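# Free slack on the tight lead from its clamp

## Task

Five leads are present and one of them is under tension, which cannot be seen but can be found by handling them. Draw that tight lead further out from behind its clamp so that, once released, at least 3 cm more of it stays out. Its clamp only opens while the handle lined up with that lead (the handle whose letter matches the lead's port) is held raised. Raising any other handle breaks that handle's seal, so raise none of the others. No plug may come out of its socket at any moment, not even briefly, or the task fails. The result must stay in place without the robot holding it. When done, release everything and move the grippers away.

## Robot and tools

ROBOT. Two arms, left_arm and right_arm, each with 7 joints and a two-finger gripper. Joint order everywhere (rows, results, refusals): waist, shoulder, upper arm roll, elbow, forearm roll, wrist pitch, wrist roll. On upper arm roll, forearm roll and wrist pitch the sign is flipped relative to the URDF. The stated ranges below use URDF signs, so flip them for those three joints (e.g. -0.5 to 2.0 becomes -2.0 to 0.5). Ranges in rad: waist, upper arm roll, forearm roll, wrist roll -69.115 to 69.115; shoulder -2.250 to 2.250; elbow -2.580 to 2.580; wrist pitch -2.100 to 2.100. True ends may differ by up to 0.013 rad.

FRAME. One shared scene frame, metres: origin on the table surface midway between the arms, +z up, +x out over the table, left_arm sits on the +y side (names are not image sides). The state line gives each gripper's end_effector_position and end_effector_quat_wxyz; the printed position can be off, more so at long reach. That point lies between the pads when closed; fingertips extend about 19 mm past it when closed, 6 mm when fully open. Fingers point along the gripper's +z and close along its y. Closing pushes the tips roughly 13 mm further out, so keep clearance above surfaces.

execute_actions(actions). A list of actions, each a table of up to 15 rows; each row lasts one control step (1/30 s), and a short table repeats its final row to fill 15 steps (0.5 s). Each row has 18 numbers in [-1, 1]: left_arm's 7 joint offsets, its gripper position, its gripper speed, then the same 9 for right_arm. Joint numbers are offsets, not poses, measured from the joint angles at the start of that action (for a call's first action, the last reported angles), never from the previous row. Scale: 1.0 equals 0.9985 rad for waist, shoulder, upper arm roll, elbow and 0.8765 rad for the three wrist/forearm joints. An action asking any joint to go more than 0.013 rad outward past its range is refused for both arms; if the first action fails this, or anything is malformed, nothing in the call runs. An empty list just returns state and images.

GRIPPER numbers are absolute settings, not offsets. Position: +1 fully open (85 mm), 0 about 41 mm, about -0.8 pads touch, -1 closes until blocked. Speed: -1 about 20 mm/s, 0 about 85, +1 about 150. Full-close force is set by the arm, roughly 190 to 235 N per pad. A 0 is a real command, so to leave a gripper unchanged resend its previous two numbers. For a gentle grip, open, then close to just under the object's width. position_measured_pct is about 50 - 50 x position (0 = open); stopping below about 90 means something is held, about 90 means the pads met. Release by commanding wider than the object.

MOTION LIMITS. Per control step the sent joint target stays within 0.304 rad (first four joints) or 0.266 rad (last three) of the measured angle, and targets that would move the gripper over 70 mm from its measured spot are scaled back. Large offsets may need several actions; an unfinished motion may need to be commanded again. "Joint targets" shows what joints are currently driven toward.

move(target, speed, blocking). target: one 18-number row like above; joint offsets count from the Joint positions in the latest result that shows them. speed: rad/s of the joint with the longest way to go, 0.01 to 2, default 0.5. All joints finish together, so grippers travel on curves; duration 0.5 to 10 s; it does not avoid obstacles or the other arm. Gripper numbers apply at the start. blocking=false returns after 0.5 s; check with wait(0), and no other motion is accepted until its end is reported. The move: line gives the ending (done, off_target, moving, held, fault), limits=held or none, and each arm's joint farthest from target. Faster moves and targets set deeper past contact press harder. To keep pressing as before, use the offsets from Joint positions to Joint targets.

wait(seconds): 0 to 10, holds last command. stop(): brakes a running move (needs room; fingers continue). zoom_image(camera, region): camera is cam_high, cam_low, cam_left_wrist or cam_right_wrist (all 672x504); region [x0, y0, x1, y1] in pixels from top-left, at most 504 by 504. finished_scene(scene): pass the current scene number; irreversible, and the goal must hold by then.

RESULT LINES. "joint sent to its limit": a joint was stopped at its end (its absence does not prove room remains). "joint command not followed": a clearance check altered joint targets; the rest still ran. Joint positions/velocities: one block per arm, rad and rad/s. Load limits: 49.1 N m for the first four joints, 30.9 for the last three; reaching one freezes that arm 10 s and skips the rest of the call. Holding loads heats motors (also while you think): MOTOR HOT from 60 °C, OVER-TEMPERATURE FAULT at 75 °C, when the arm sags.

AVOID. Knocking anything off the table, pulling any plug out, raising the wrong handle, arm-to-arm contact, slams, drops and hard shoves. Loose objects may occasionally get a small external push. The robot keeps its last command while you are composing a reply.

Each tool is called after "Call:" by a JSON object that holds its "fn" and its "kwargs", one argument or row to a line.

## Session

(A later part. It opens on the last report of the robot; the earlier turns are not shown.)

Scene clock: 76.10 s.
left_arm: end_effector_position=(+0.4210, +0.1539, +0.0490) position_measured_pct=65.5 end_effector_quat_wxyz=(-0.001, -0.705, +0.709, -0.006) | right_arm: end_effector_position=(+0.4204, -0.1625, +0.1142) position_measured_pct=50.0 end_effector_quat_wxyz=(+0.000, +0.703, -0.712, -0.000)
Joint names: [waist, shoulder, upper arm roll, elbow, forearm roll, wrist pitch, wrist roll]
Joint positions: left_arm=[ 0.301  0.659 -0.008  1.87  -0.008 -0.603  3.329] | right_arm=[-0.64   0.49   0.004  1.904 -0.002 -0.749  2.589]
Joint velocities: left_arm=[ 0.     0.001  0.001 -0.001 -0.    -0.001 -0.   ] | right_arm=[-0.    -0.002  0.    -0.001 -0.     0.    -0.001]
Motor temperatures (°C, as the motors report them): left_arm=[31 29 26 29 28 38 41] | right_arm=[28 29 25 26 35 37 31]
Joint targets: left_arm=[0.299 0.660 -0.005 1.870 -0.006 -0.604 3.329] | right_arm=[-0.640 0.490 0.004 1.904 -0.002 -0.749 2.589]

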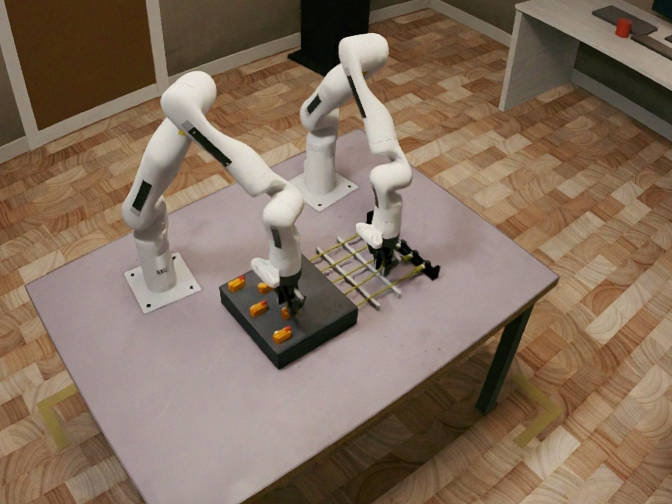

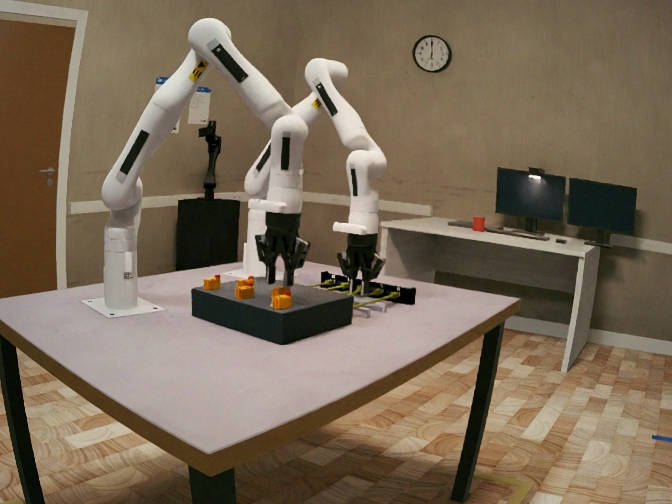

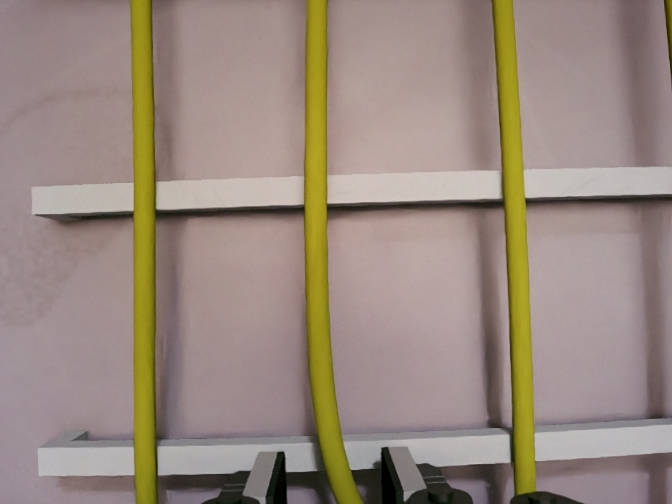

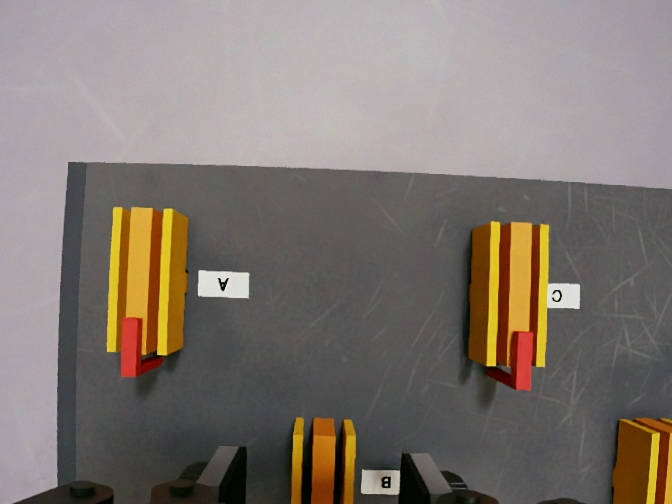

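Call:
{"fn": "move", "kwargs": {
  "target": [0,-0.175,0,-0.075,0,-0.285,0,-0.3,0,0.08,-0.13,0,-0.09,0,-0.25,0,0,0],
  "speed": 0.2
}}

Call:
{"fn": "zoom_image", "kwargs": {
  "camera": "cam_high",
  "region": [300, 200, 460, 320]
}}

Scene clock: 83.00 s.
left_arm: end_effector_position=(+0.4171, +0.1545, +0.1412) position_measured_pct=65.1 end_effector_quat_wxyz=(-0.002, -0.705, +0.710, -0.006) | right_arm: end_effector_position=(+0.4304, -0.1943, +0.1887) position_measured_pct=50.0 end_effector_quat_wxyz=(+0.000, +0.674, -0.739, -0.000)
Joint names: [waist, shoulder, upper arm roll, elbow, forearm roll, wrist pitch, wrist roll]
Joint positions: left_arm=[ 0.301  0.485 -0.008  1.795 -0.008 -0.853  3.329] | right_arm=[-0.56   0.361  0.004  1.814 -0.002 -0.968  2.589]
Joint velocities: left_arm=[-0.    -0.003 -0.001  0.002 -0.002  0.     0.   ] | right_arm=[ 0.002 -0.002 -0.    -0.001  0.     0.     0.001]
Motor temperatures (°C, as the motors report them): left_arm=[31 29 26 29 28 38 41] | right_arm=[28 29 25 26 35 37 31]
Joint targets: left_arm=[0.301 0.484 -0.008 1.795 -0.008 -0.853 3.329] | right_arm=[-0.560 0.360 0.004 1.814 -0.002 -0.968 2.589]
move: done; limits=none; left_arm: farthest joint: the shoulder, 0.001 radians from its target (0.175 radians at the start); right_arm: farthest joint: the shoulder, 0.001 radians from its target (0.130 radians at the start)

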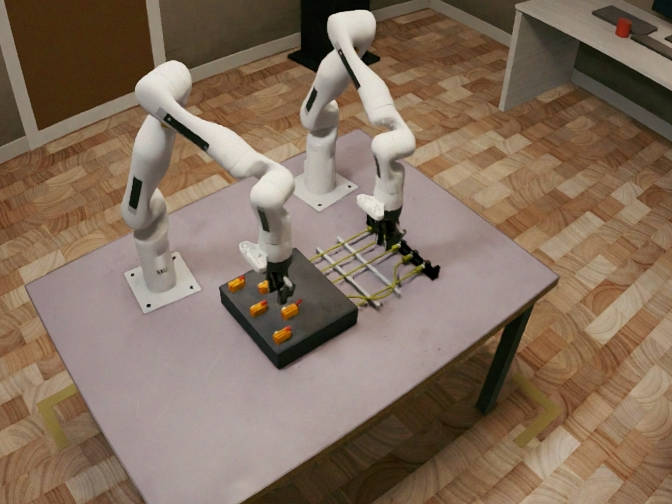

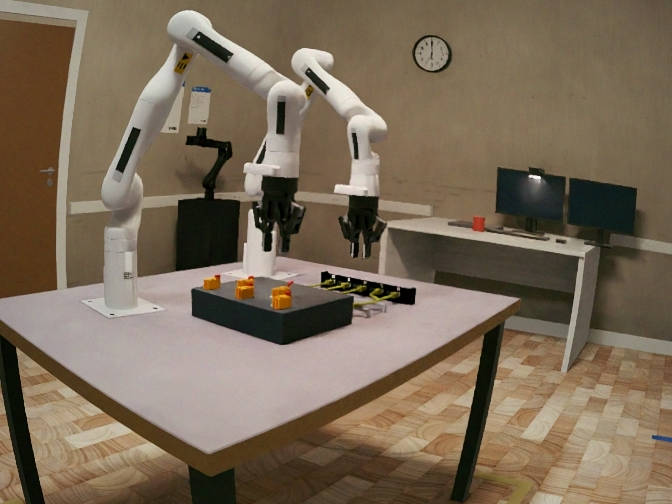

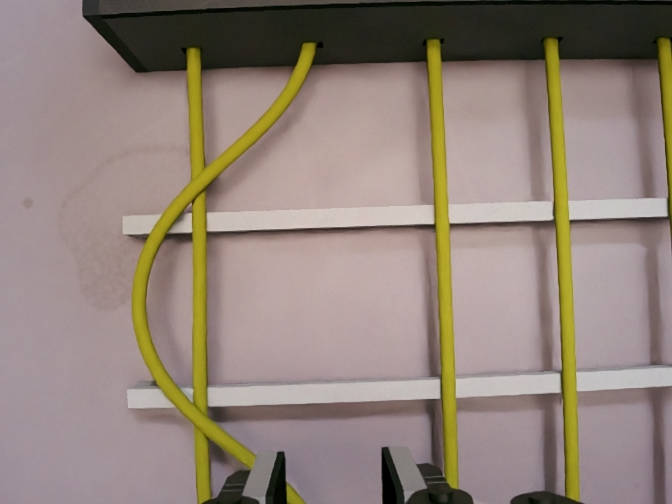

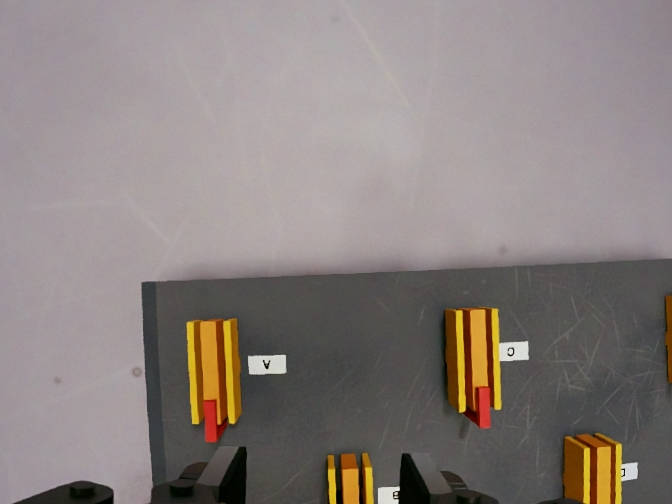

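Region (300, 200, 460, 320) of cam_high's 672x504 image, scaled by 3.150, with more detail than that image has; it fills the top 378 rows of this view, and the rest is white.

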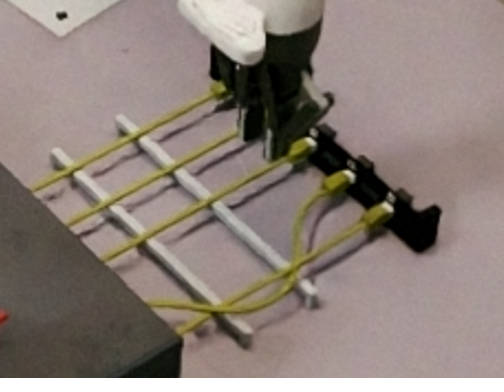

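Call:
{"fn": "finished_scene", "kwargs": {
  "scene": 2
}}

The scene is finished: the task was done.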